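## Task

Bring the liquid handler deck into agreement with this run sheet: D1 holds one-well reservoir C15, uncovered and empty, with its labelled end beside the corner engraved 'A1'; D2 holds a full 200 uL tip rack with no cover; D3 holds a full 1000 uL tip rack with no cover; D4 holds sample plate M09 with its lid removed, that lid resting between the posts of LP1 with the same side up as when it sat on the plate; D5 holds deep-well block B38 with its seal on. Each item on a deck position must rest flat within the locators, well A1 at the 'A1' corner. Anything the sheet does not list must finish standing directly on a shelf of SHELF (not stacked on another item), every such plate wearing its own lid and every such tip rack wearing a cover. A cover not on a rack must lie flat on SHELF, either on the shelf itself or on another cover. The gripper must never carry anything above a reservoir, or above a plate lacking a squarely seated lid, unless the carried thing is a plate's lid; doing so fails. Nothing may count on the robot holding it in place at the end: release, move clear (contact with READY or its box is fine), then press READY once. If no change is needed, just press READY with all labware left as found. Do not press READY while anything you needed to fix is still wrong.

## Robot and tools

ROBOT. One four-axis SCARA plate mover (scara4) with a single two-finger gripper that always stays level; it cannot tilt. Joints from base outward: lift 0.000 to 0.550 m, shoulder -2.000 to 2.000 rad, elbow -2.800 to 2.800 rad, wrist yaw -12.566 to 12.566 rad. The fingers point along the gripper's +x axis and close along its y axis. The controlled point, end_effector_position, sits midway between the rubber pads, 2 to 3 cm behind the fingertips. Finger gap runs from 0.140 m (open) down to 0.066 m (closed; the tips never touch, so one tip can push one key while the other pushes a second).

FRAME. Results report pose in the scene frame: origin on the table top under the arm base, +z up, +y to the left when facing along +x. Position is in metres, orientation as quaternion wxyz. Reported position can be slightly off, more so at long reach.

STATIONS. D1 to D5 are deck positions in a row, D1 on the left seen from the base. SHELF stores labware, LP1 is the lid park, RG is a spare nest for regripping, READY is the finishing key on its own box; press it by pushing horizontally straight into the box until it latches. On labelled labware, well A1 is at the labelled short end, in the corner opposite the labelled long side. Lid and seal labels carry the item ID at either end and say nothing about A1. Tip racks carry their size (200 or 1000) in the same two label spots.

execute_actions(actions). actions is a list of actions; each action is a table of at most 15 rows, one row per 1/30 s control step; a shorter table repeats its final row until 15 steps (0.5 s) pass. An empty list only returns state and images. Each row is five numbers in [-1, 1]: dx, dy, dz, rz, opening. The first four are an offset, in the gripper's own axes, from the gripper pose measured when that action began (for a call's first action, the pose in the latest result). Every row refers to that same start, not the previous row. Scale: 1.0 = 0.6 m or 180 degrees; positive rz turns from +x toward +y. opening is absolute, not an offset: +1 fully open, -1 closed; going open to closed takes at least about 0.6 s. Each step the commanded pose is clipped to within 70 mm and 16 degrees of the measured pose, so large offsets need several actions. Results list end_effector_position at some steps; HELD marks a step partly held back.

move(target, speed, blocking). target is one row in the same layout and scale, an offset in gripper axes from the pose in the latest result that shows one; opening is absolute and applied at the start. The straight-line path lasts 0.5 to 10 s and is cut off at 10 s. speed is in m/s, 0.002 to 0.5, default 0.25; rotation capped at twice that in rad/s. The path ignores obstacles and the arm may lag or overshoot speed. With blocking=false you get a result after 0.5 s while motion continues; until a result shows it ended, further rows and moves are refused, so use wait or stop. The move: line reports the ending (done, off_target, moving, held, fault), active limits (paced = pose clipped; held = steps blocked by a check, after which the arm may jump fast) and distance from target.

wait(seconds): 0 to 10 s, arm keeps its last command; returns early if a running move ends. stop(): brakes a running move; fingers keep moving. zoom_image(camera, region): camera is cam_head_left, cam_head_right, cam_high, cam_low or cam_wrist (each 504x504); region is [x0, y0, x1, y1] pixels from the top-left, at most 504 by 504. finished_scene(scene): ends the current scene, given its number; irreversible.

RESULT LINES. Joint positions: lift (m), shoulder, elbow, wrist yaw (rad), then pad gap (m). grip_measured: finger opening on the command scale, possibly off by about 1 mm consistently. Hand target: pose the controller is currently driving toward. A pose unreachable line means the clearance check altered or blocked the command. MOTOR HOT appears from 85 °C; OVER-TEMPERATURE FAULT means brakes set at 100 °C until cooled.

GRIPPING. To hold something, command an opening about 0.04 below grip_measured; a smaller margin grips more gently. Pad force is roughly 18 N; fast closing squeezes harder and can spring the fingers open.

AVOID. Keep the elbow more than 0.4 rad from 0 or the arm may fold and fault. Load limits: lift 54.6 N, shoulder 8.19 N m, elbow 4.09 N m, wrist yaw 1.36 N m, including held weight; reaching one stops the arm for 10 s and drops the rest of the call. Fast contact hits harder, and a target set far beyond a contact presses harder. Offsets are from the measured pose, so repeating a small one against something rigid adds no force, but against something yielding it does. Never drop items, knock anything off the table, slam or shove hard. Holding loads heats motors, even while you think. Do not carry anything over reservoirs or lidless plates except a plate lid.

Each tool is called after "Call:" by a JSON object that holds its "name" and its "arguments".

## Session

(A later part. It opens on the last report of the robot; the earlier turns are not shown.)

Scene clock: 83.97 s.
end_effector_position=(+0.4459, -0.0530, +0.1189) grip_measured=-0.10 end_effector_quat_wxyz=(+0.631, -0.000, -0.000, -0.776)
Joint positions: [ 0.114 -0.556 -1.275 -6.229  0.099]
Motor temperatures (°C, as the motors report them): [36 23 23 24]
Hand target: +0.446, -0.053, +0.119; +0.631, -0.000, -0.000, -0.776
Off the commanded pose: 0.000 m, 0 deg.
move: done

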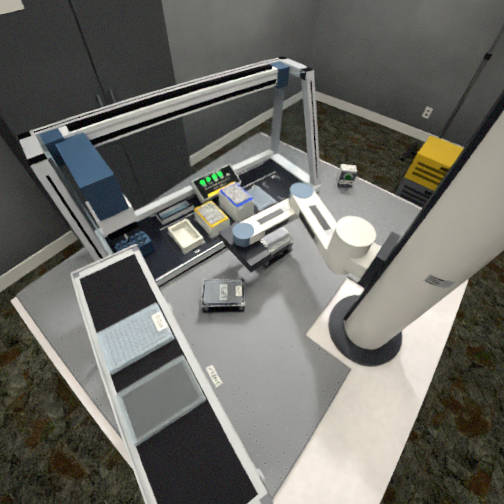

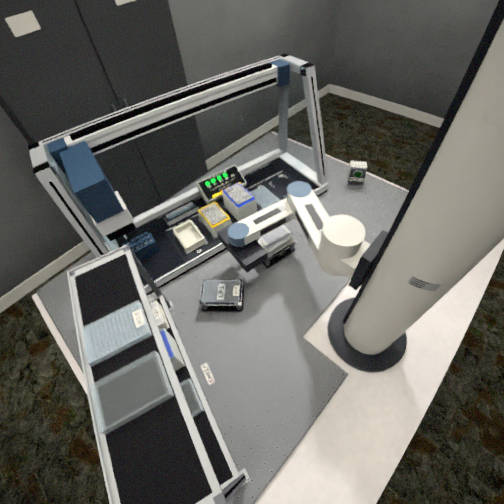

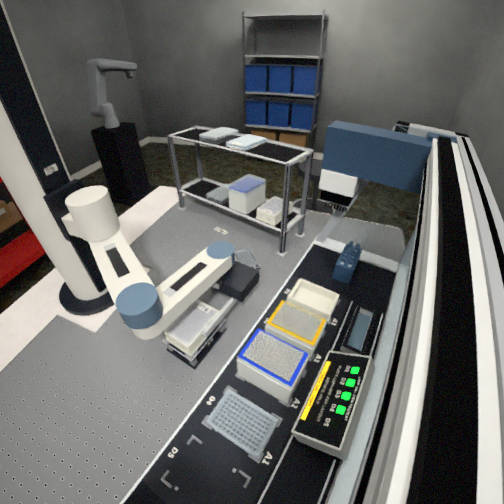

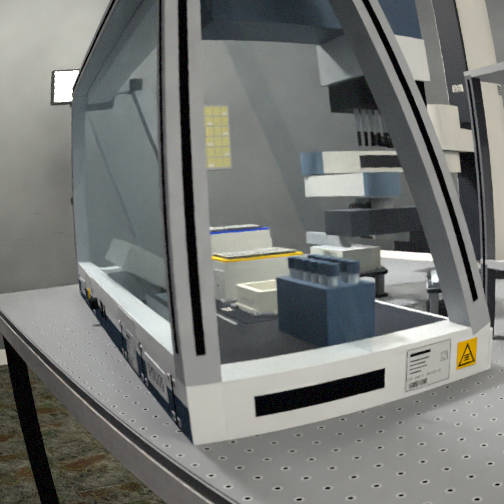

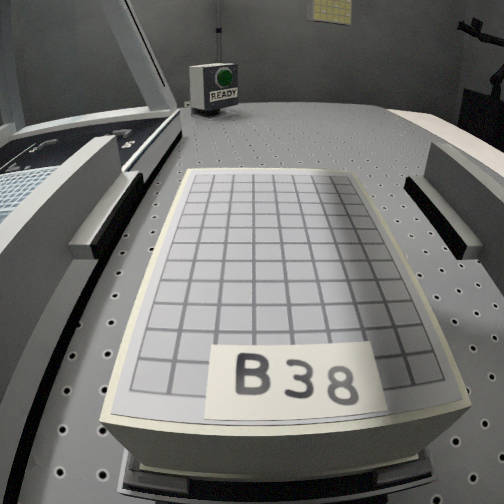

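Call:
{"name": "execute_actions", "arguments": {"actions": [[[0.002,-0.0002,-0.002,0.0003,-0.1],[0.004,-0.0004,-0.006,0.0006,-0.12],[0.004,-0.0004,-0.011,0.0006,-0.14],[0.004,-0.0004,-0.017,0.0006,-0.16],[0.004,-0.0004,-0.023,0.0006,-0.19],[0.004,-0.0004,-0.029,0.0006,-0.22],[0.004,-0.0004,-0.035,0.0006,-0.25],[0.004,-0.0004,-0.041,0.0006,-0.28],[0.004,-0.0004,-0.046,0.0006,-0.3],[0.004,-0.0004,-0.05,0.0006,-0.32],[0.004,-0.0004,-0.053,0.0006,-0.34],[0.004,-0.0004,-0.055,0.0006,-0.36],[0.004,-0.0004,-0.056,0.0006,-0.38]],[[0,0,0,0,-0.41],[0,0,0,0,-0.44],[0,0,0,0,-0.46],[0,0,0,0,-0.48],[0,0,0,0,-0.495],[0,0,0,0,-0.51],[0,0,0,0,-0.52],[0,0,0,0,-0.53],[0,0,0,0,-0.54],[0,0,0,0,-0.55],[0,0,0,0,-0.56],[0,0,0,0,-0.57],[0,0,0,0,-0.58]]]}}

Scene clock: 87.30 s.
end_effector_position=(+0.4451, -0.0553, +0.0852) grip_measured=-0.53 end_effector_quat_wxyz=(+0.631, -0.000, -0.000, -0.776)
Joint positions: [ 0.08  -0.565 -1.267 -6.226  0.083]
Motor temperatures (°C, as the motors report them): [36 23 23 24]
Hand target: +0.445, -0.055, +0.085; +0.631, -0.000, -0.000, -0.776
Off the commanded pose: 0.000 m, 0 deg.
Step readings (end_effector_position; steps 1 to 15: 1st action; 16 to 30: 2nd action):
0: (+0.4459, -0.0530, +0.1189)
1: (+0.4458, -0.0531, +0.1188)
2: (+0.4455, -0.0540, +0.1178)
4: (+0.4451, -0.0553, +0.1133)
8: (+0.4451, -0.0553, +0.1002)
15: (+0.4451, -0.0553, +0.0852)
16: (+0.4451, -0.0553, +0.0852)
17: (+0.4451, -0.0553, +0.0852)
19: (+0.4451, -0.0553, +0.0852)
23: (+0.4451, -0.0553, +0.0852)
30: end_effector_position above

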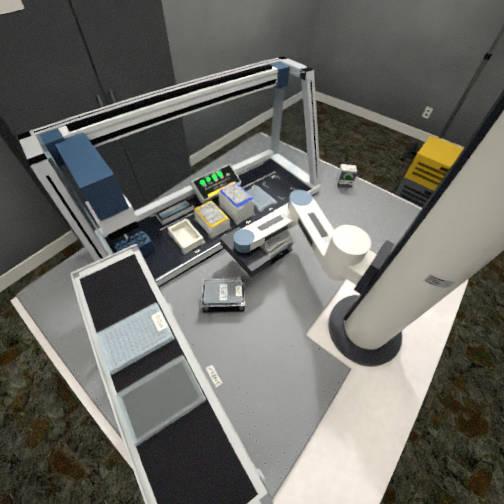

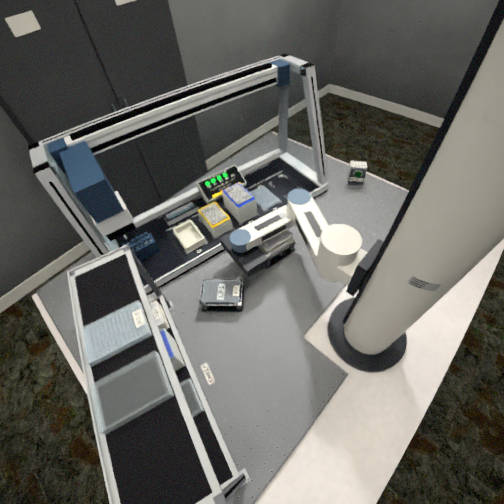

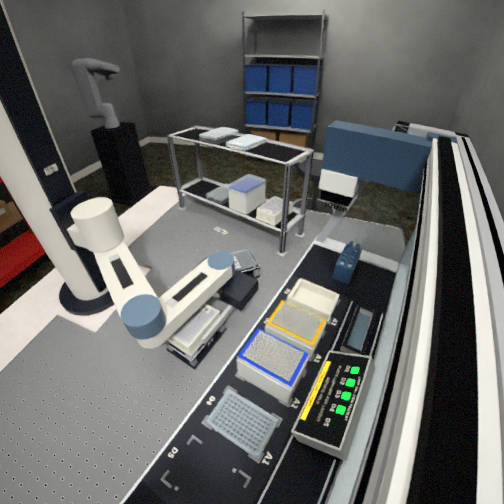

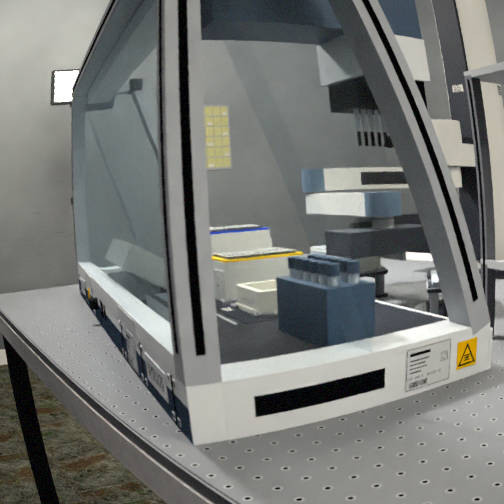

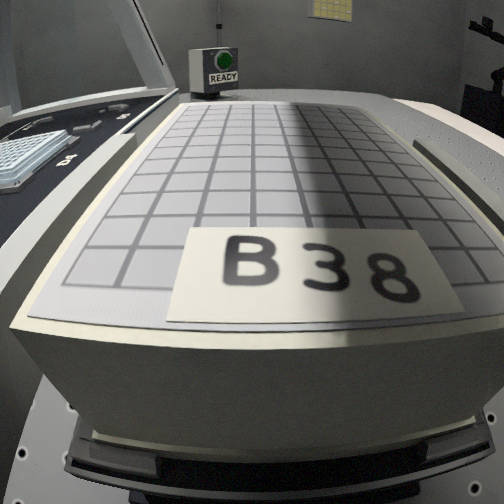

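Call:
{"name": "execute_actions", "arguments": {"actions": []}}

Scene clock: 87.93 s.
end_effector_position=(+0.4451, -0.0553, +0.0852) grip_measured=-0.53 end_effector_quat_wxyz=(+0.631, -0.000, -0.000, -0.776)
Joint positions: [ 0.08  -0.565 -1.267 -6.226  0.083]
Motor temperatures (°C, as the motors report them): [36 23 23 24]
Hand target: +0.445, -0.055, +0.085; +0.631, -0.000, -0.000, -0.776
Off the commanded pose: 0.000 m, 0 deg.

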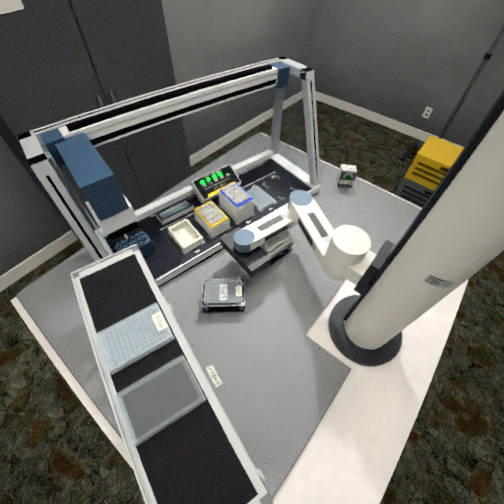

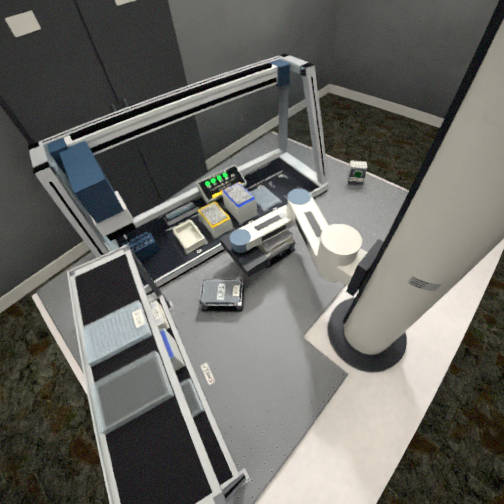

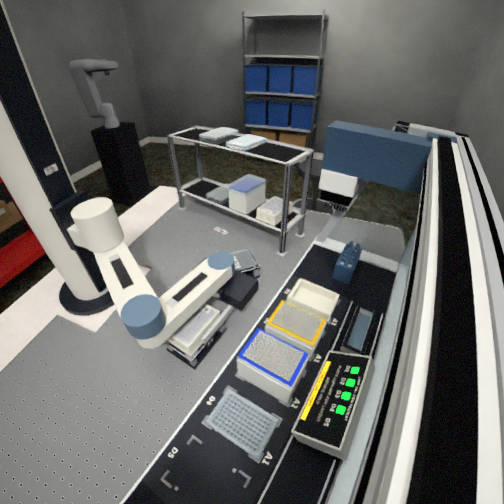

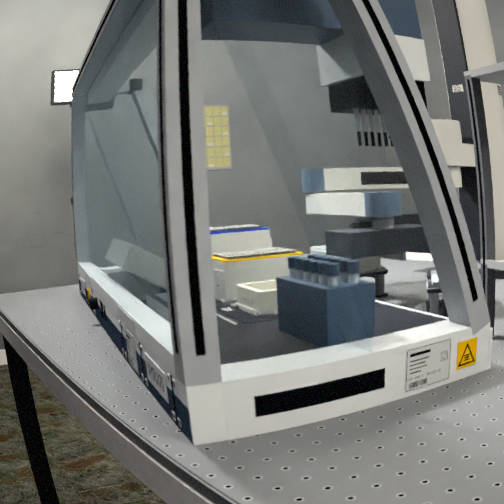

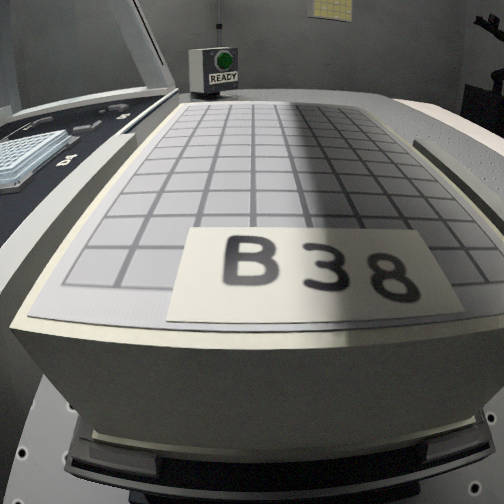

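Call:
{"name": "move", "arguments": {"target": [0,0,0.025,0,-0.58], "speed": 0.08}}

Scene clock: 89.63 s.
end_effector_position=(+0.4451, -0.0553, +0.1002) grip_measured=-0.53 end_effector_quat_wxyz=(+0.631, -0.000, -0.000, -0.776)
Joint positions: [ 0.095 -0.565 -1.267 -6.226  0.083]
Motor temperatures (°C, as the motors report them): [36 23 23 24]
Hand target: +0.445, -0.055, +0.100; +0.631, -0.000, -0.000, -0.776
Off the commanded pose: 0.000 m, 0 deg.
move: done

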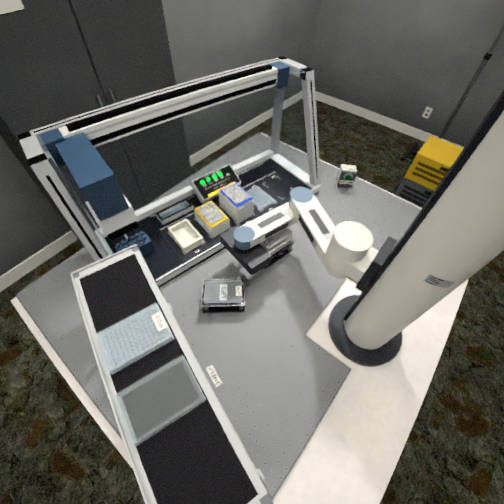

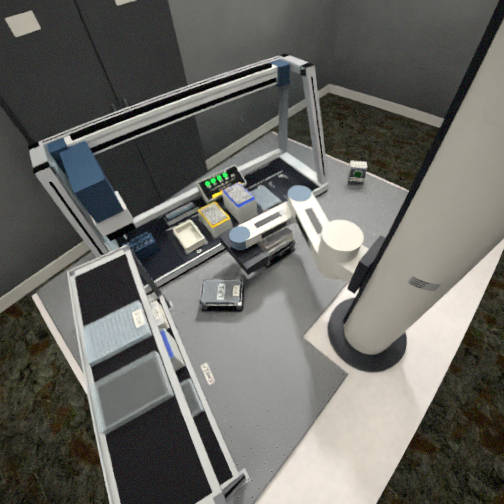

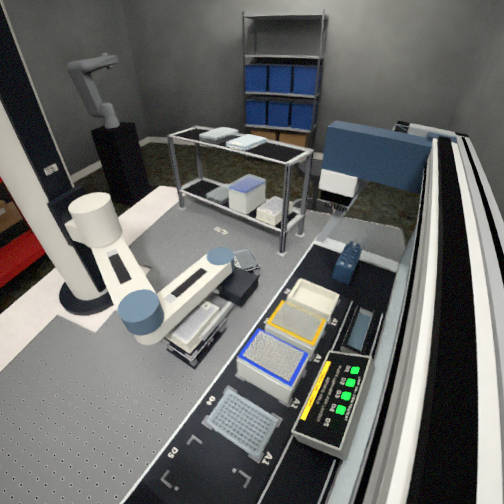

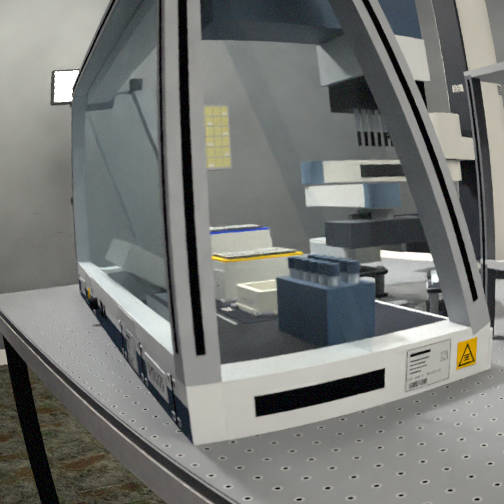

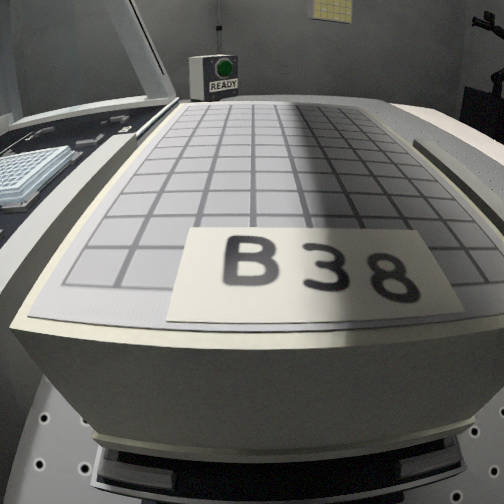

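Call:
{"name": "zoom_image", "arguments": {"camera": "cam_wrist", "region": [170,30,270,130]}}

Region (170, 30, 270, 130) of cam_wrist's 504x504 image, scaled by 5.040, with more detail than that image has.

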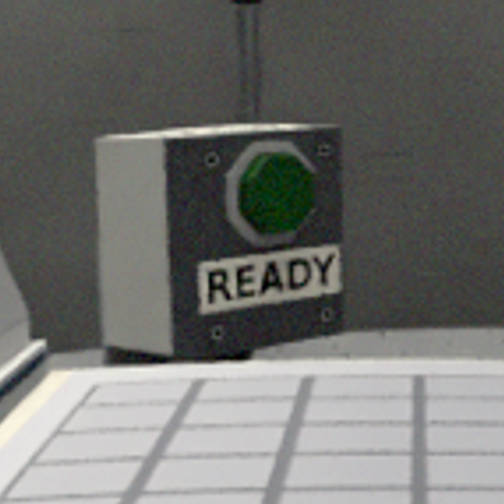

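Call:
{"name": "move", "arguments": {"target": [0.4072,0.1328,-0.0038,0.4973,-0.58], "speed": 0.5}}

Scene clock: 92.37 s.
end_effector_position=(+0.4738, -0.3113, +0.0979) grip_measured=-0.53 end_effector_quat_wxyz=(+0.994, -0.000, -0.000, -0.107)
Joint positions: [ 0.093 -1.852 -1.342 -3.303  0.083]
Motor temperatures (°C, as the motors report them): [36 23 23 24]
Hand target: +0.474, -0.311, +0.098; +0.994, -0.000, -0.000, -0.106
Off the commanded pose: 0.001 m, 0 deg.
move: done

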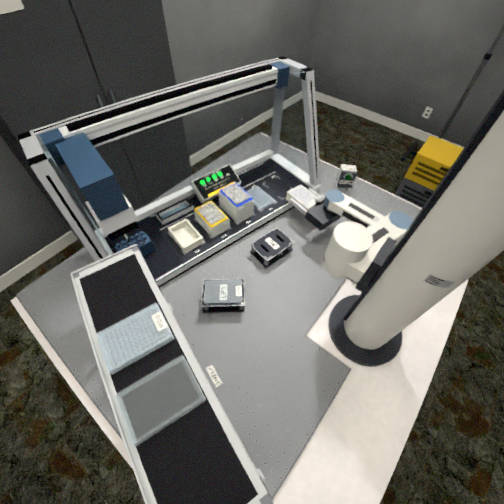

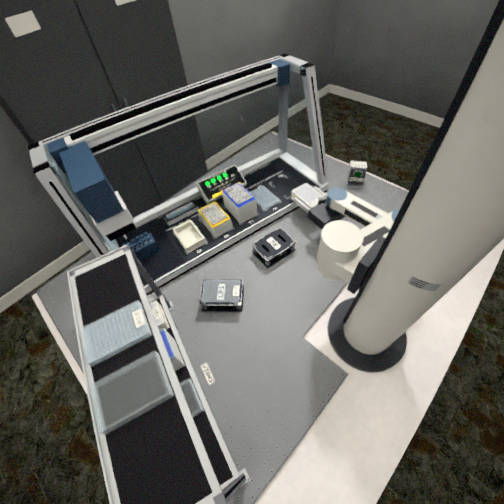

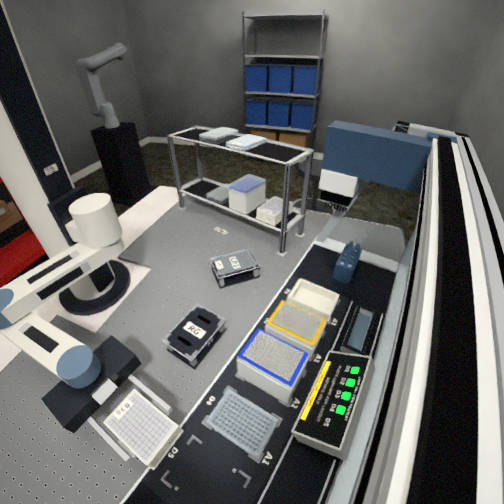

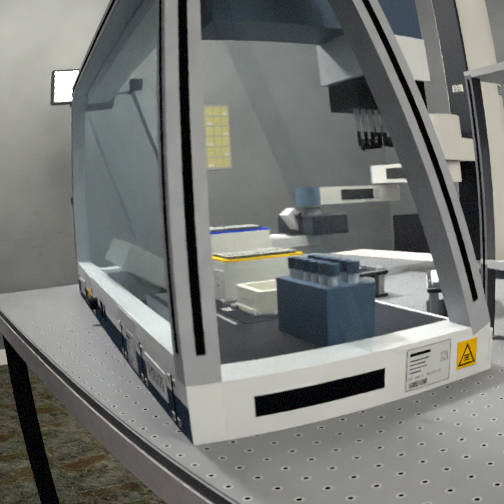

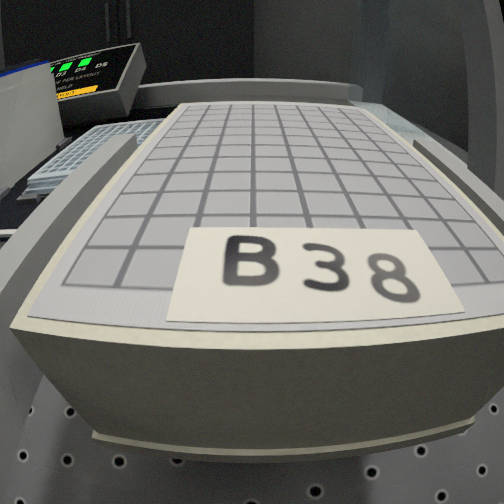

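Call:
{"name": "move", "arguments": {"target": [0.2494,0.0013,0,0.0004,-0.58], "speed": 0.25}}

Call:
{"name": "zoom_image", "arguments": {"camera": "cam_wrist", "region": [60,400,228,504]}}

Call:
{"name": "zoom_image", "arguments": {"camera": "cam_wrist", "region": [336,400,504,504]}}

Scene clock: 93.63 s.
end_effector_position=(+0.6203, -0.3419, +0.0978) grip_measured=-0.53 end_effector_quat_wxyz=(+0.994, -0.000, -0.000, -0.106)
Joint positions: [ 0.093 -1.31  -2.007 -3.179  0.083]
Motor temperatures (°C, as the motors report them): [36 23 23 24]
Hand target: +0.620, -0.342, +0.098; +0.994, -0.000, -0.000, -0.106
Off the commanded pose: 0.000 m, 0 deg.
move: done

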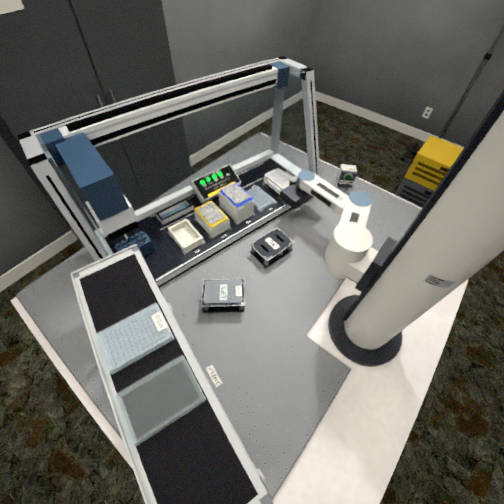

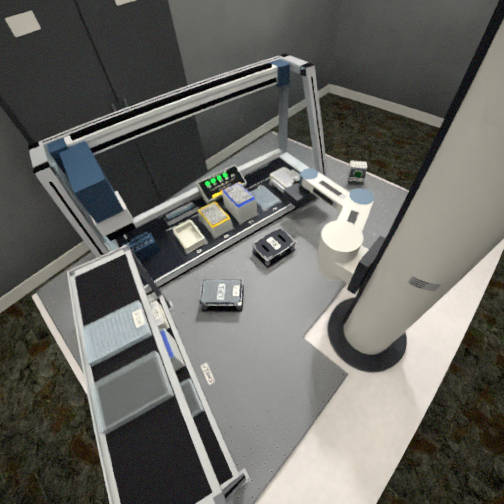

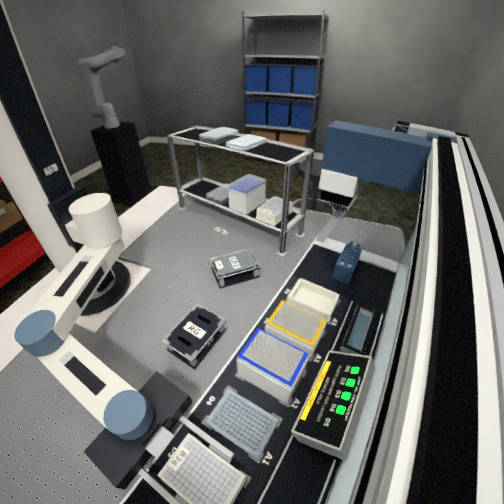

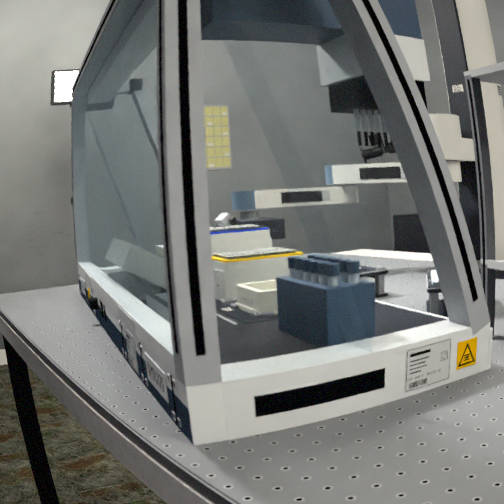

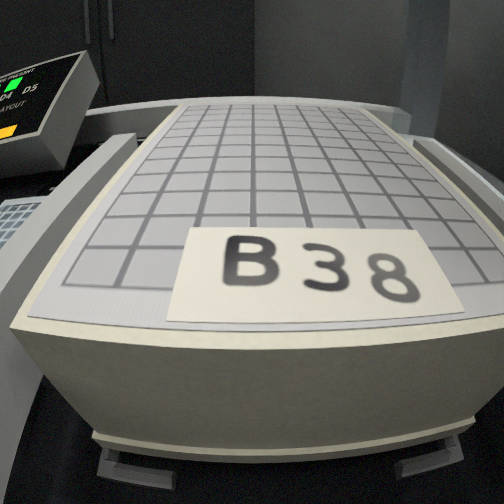

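Region (60, 400, 228, 504) of cam_wrist's 504x504 image, scaled by 3.000, with more detail than that image has; it fills the top 312 rows of this view, and the rest is white.

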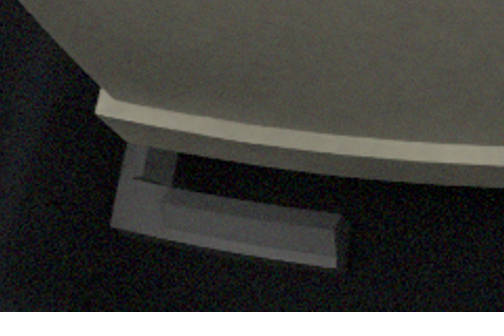

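Region (336, 400, 504, 504) of cam_wrist's 504x504 image, scaled by 3.000, with more detail than that image has; it fills the top 312 rows of this view, and the rest is white.

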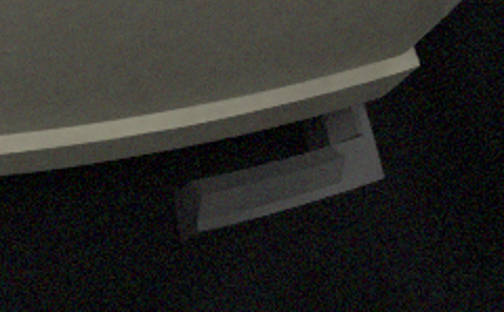

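Call:
{"name": "move", "arguments": {"target": [0,-0.0006,-0.0246,0,-0.58], "speed": 0.04}}

Call:
{"name": "zoom_image", "arguments": {"camera": "cam_wrist", "region": [20,380,504,504]}}

Scene clock: 94.50 s.
end_effector_position=(+0.6202, -0.3422, +0.0830) grip_measured=-0.53 end_effector_quat_wxyz=(+0.994, -0.000, -0.000, -0.106)
Joint positions: [ 0.078 -1.31  -2.008 -3.178  0.083]
Motor temperatures (°C, as the motors report them): [36 23 23 24]
Hand target: +0.620, -0.342, +0.083; +0.994, -0.000, -0.000, -0.106
Off the commanded pose: 0.000 m, 0 deg.
move: done

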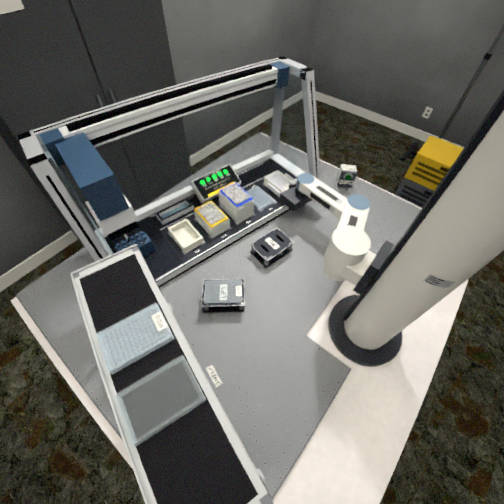

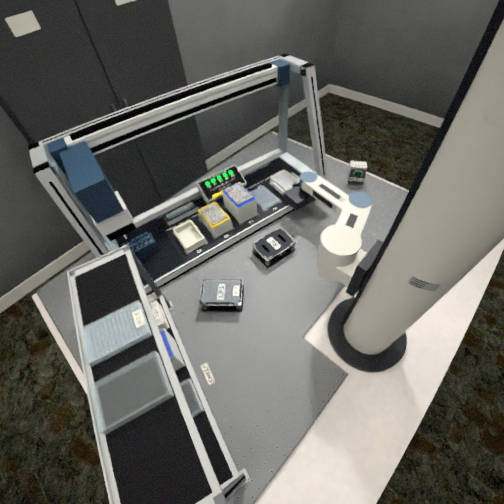

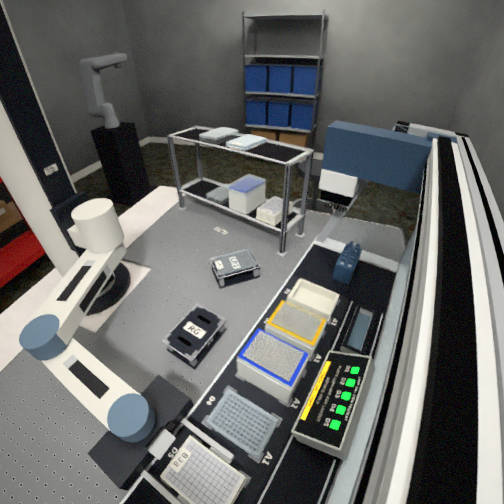

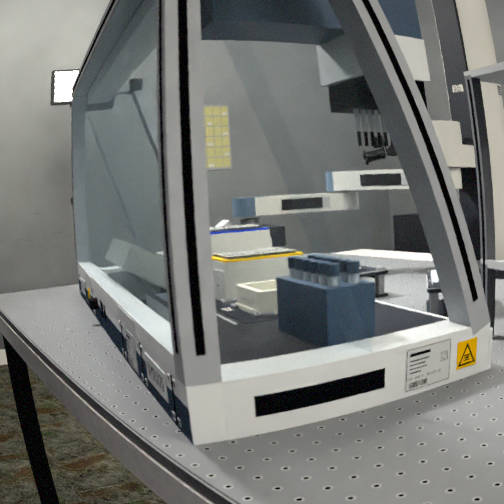

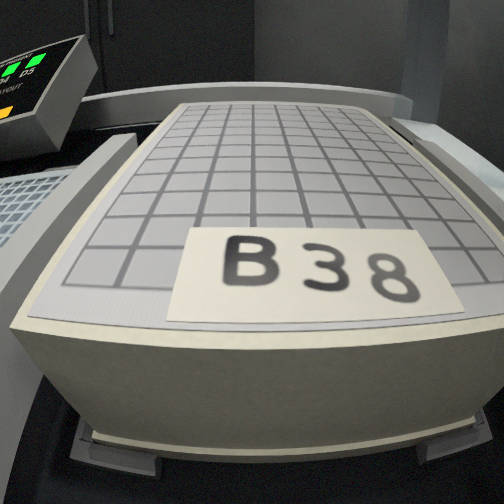

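Region (20, 380, 504, 504) of cam_wrist's 504x504 image, scaled by 1.041, with more detail than that image has; it fills the top 129 rows of this view, and the rest is white.

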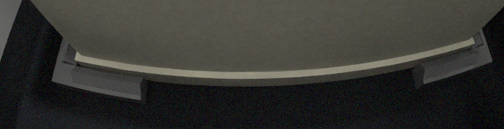

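Call:
{"name": "execute_actions", "arguments": {"actions": [[[0,0,0,0,-0.2],[0,0,0,0,-0.2],[0,0,0,0,-0.2],[0,0,0,0,-0.2],[0,0,0,0,-0.2],[0,0,0,0,-0.2],[0,0,0,0,-0.2],[-0.0067,0,0,0,-0.2],[-0.0167,0,0.001,0,-0.2],[-0.03,0,0.002,0,-0.2],[-0.0467,0,0.003,0,-0.2],[-0.0667,0,0.004,0,-0.2],[-0.0867,0,0.005,0,-0.2],[-0.1033,0,0.006,0,-0.2],[-0.1133,0,0.007,0,-0.2]]]}}

Call:
{"name": "wait", "arguments": {"seconds": 0.3}}

Scene clock: 97.23 s.
end_effector_position=(+0.5821, -0.3344, +0.0855) grip_measured=-0.20 end_effector_quat_wxyz=(+0.995, -0.000, -0.000, -0.104)
Joint positions: [ 0.08  -1.457 -1.798 -3.235  0.096]
Motor temperatures (°C, as the motors report them): [36 23 23 24]
Hand target: +0.560, -0.329, +0.087; +0.995, -0.000, -0.000, -0.104
Off the commanded pose: 0.029 m, 0 deg.
Step readings (end_effector_position):
0: (+0.6202, -0.3422, +0.0830)
1: (+0.6202, -0.3422, +0.0830)
2: (+0.6202, -0.3422, +0.0830)
4: (+0.6202, -0.3422, +0.0830)
8: (+0.6201, -0.3421, +0.0830)
15: end_effector_position above

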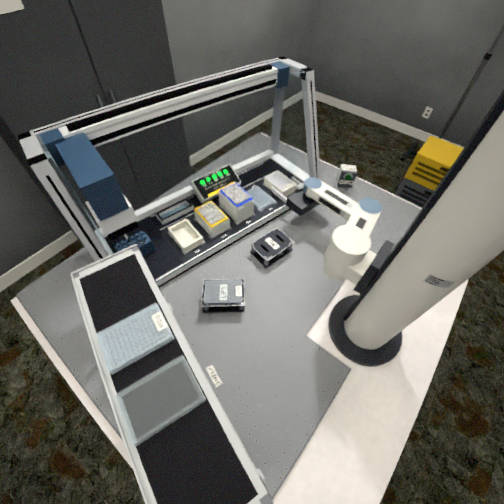

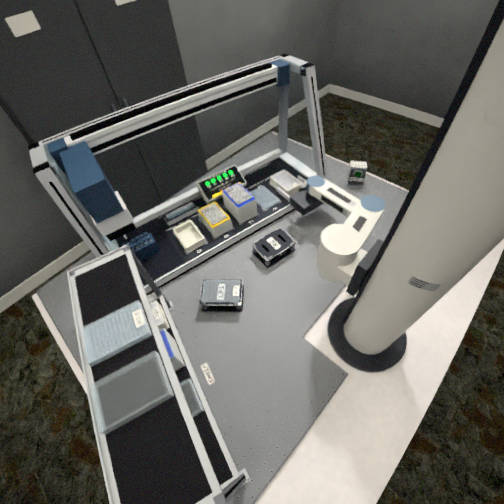

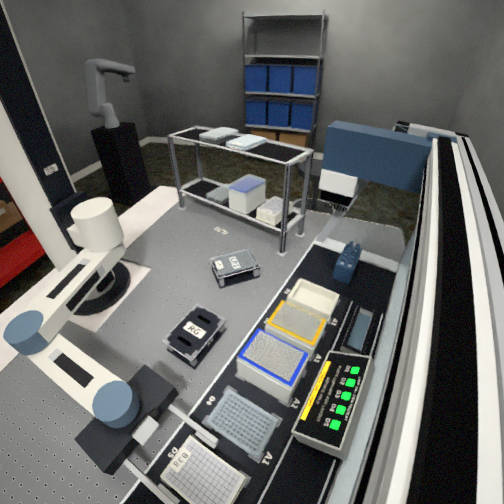

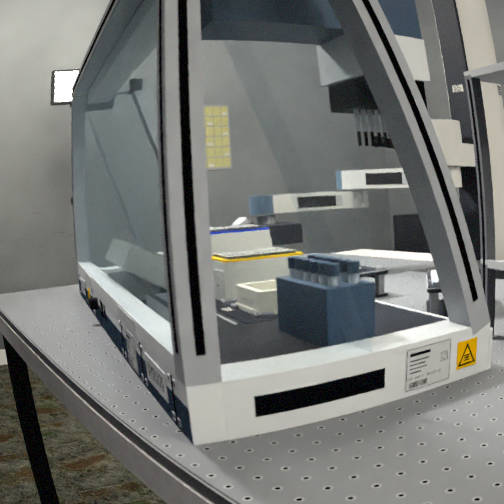

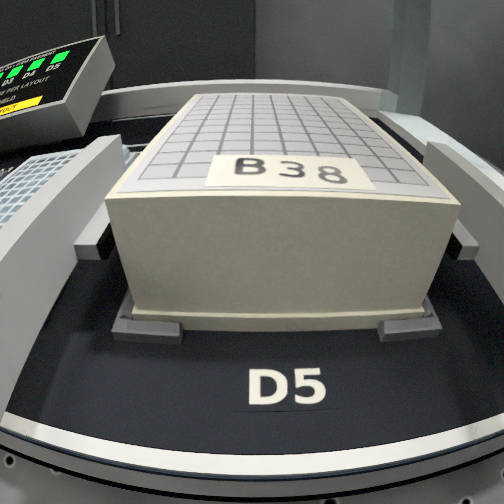

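Scene clock: 97.53 s.
end_effector_position=(+0.5594, -0.3295, +0.0872) grip_measured=-0.20 end_effector_quat_wxyz=(+0.995, -0.000, -0.000, -0.104)
Joint positions: [ 0.082 -1.541 -1.687 -3.264  0.096]
Motor temperatures (°C, as the motors report them): [36 23 23 24]
Hand target: +0.560, -0.329, +0.087; +0.995, -0.000, -0.000, -0.104
Off the commanded pose: 0.006 m, 0 deg.
wait: 0.30 s; no rest

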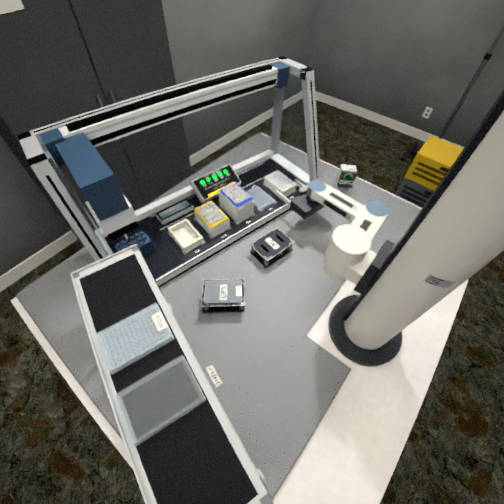

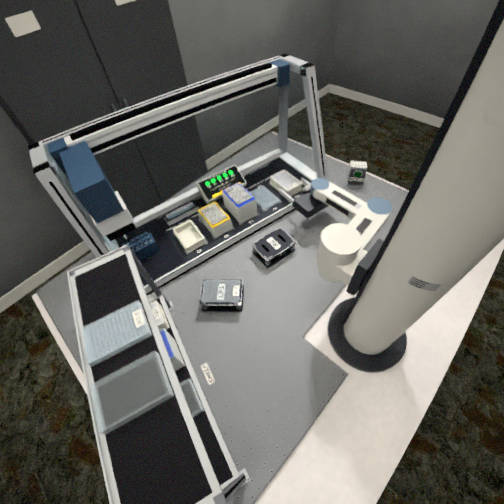

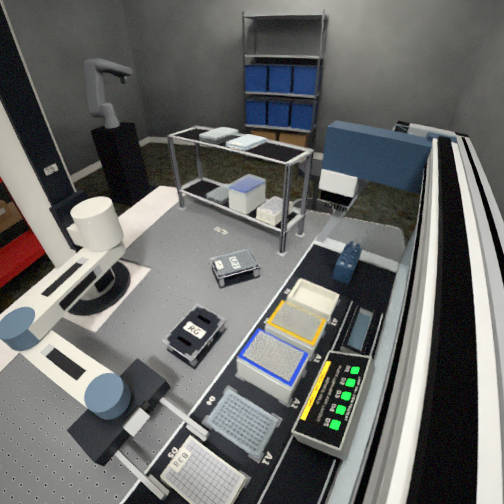

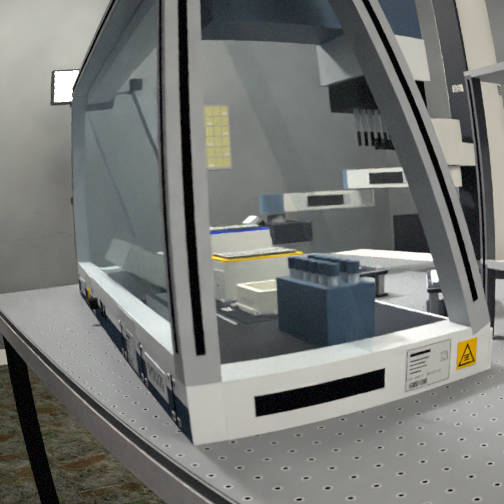

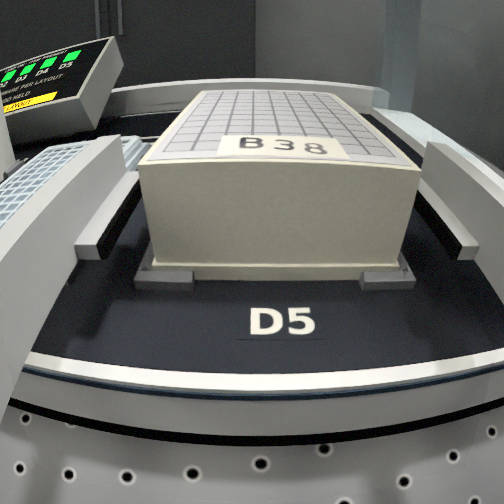

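Call:
{"name": "zoom_image", "arguments": {"camera": "cam_wrist", "region": [120,60,440,300]}}

Call:
{"name": "zoom_image", "arguments": {"camera": "cam_high", "region": [130,380,310,504]}}

Call:
{"name": "zoom_image", "arguments": {"camera": "cam_head_right", "region": [240,140,400,240]}}

Region (120, 60, 440, 300) of cam_wrist's 504x504 image, scaled by 1.575, with more detail than that image has; it fills the top 378 rows of this view, and the rest is white.

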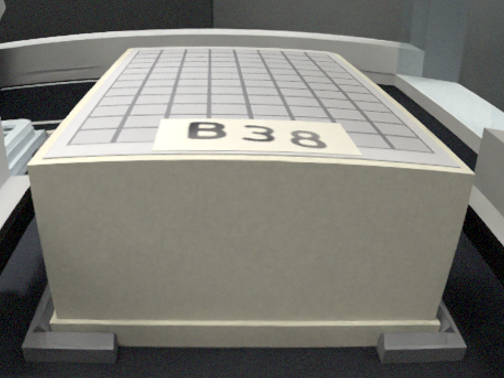

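Region (130, 380, 310, 504) of cam_high's 504x504 image, scaled by 2.800, with more detail than that image has; it fills the top 347 rows of this view, and the rest is white.

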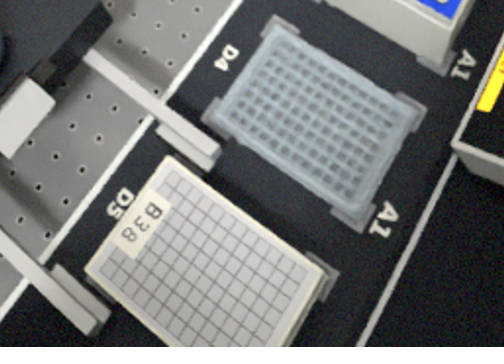

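Region (240, 140, 400, 240) of cam_head_right's 504x504 image, scaled by 3.150, with more detail than that image has; it fills the top 315 rows of this view, and the rest is white.

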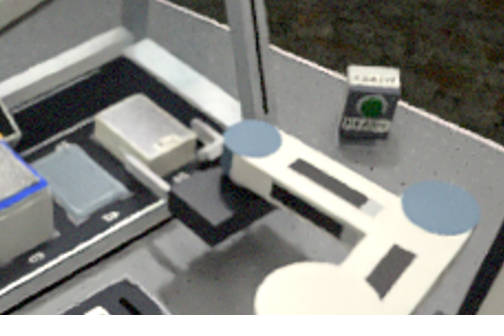

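Call:
{"name": "zoom_image", "arguments": {"camera": "cam_head_left", "region": [250,160,310,210]}}

Call:
{"name": "zoom_image", "arguments": {"camera": "cam_head_right", "region": [255,158,315,208]}}

Region (250, 160, 310, 210) of cam_head_left's 504x504 image, scaled by 8.400, with more detail than that image has.

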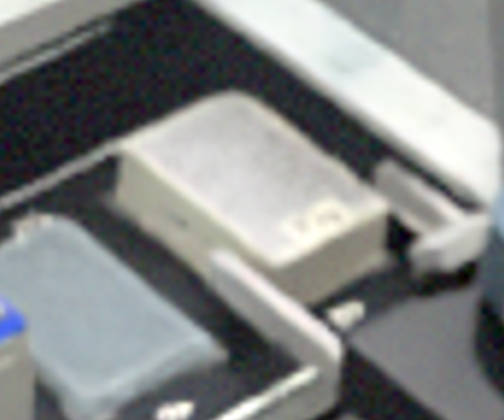

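Region (255, 158, 315, 208) of cam_head_right's 504x504 image, scaled by 8.400, with more detail than that image has.

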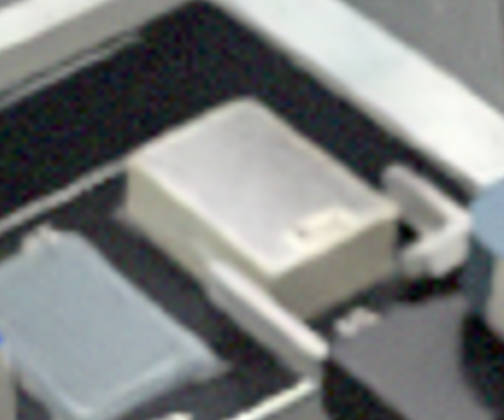

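Call:
{"name": "move", "arguments": {"target": [-0.075,0,0.0015,0,-0.2], "speed": 0.3}}

Scene clock: 99.13 s.
end_effector_position=(+0.5153, -0.3203, +0.0880) grip_measured=-0.20 end_effector_quat_wxyz=(+0.995, -0.000, -0.000, -0.104)
Joint positions: [ 0.083 -1.701 -1.498 -3.293  0.096]
Motor temperatures (°C, as the motors report them): [36 23 23 24]
Hand target: +0.515, -0.320, +0.088; +0.995, -0.000, -0.000, -0.104
Off the commanded pose: 0.000 m, 0 deg.
move: done

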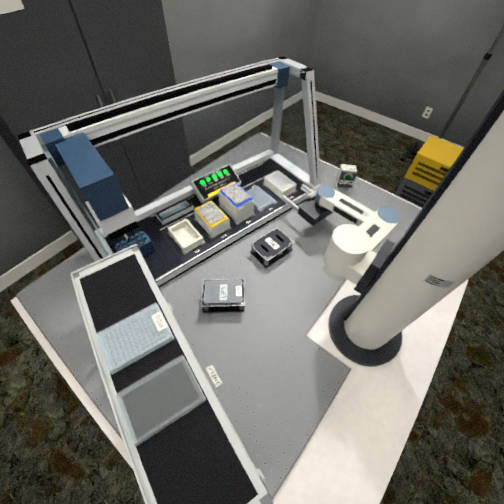

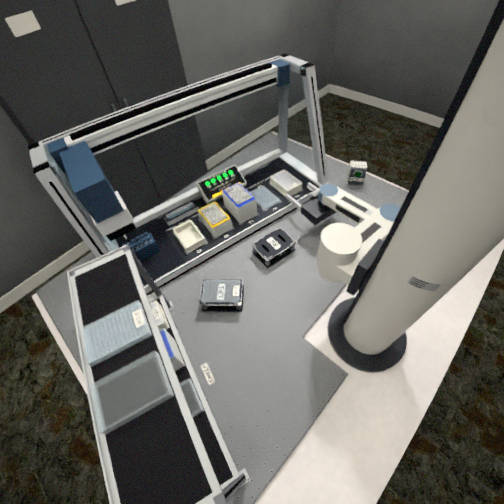

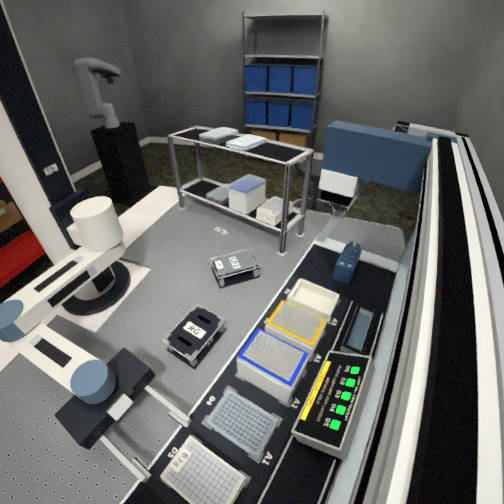

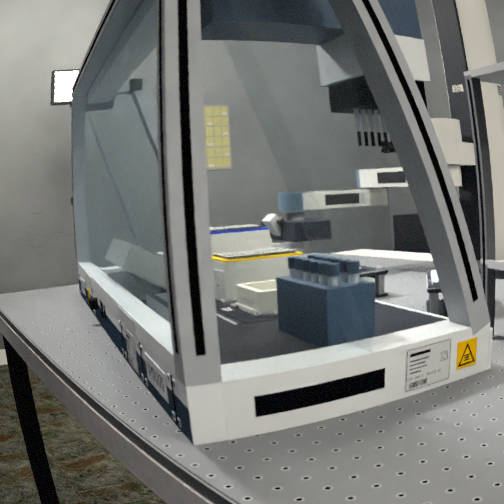

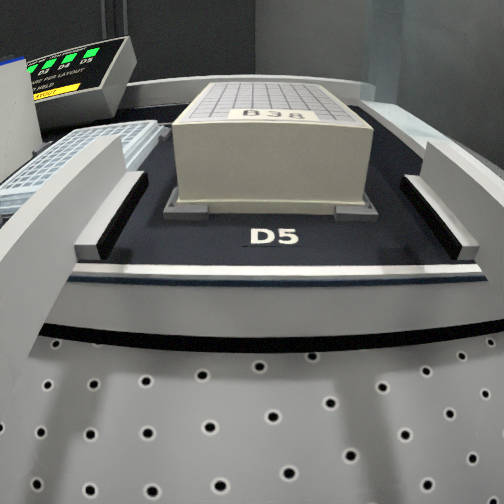

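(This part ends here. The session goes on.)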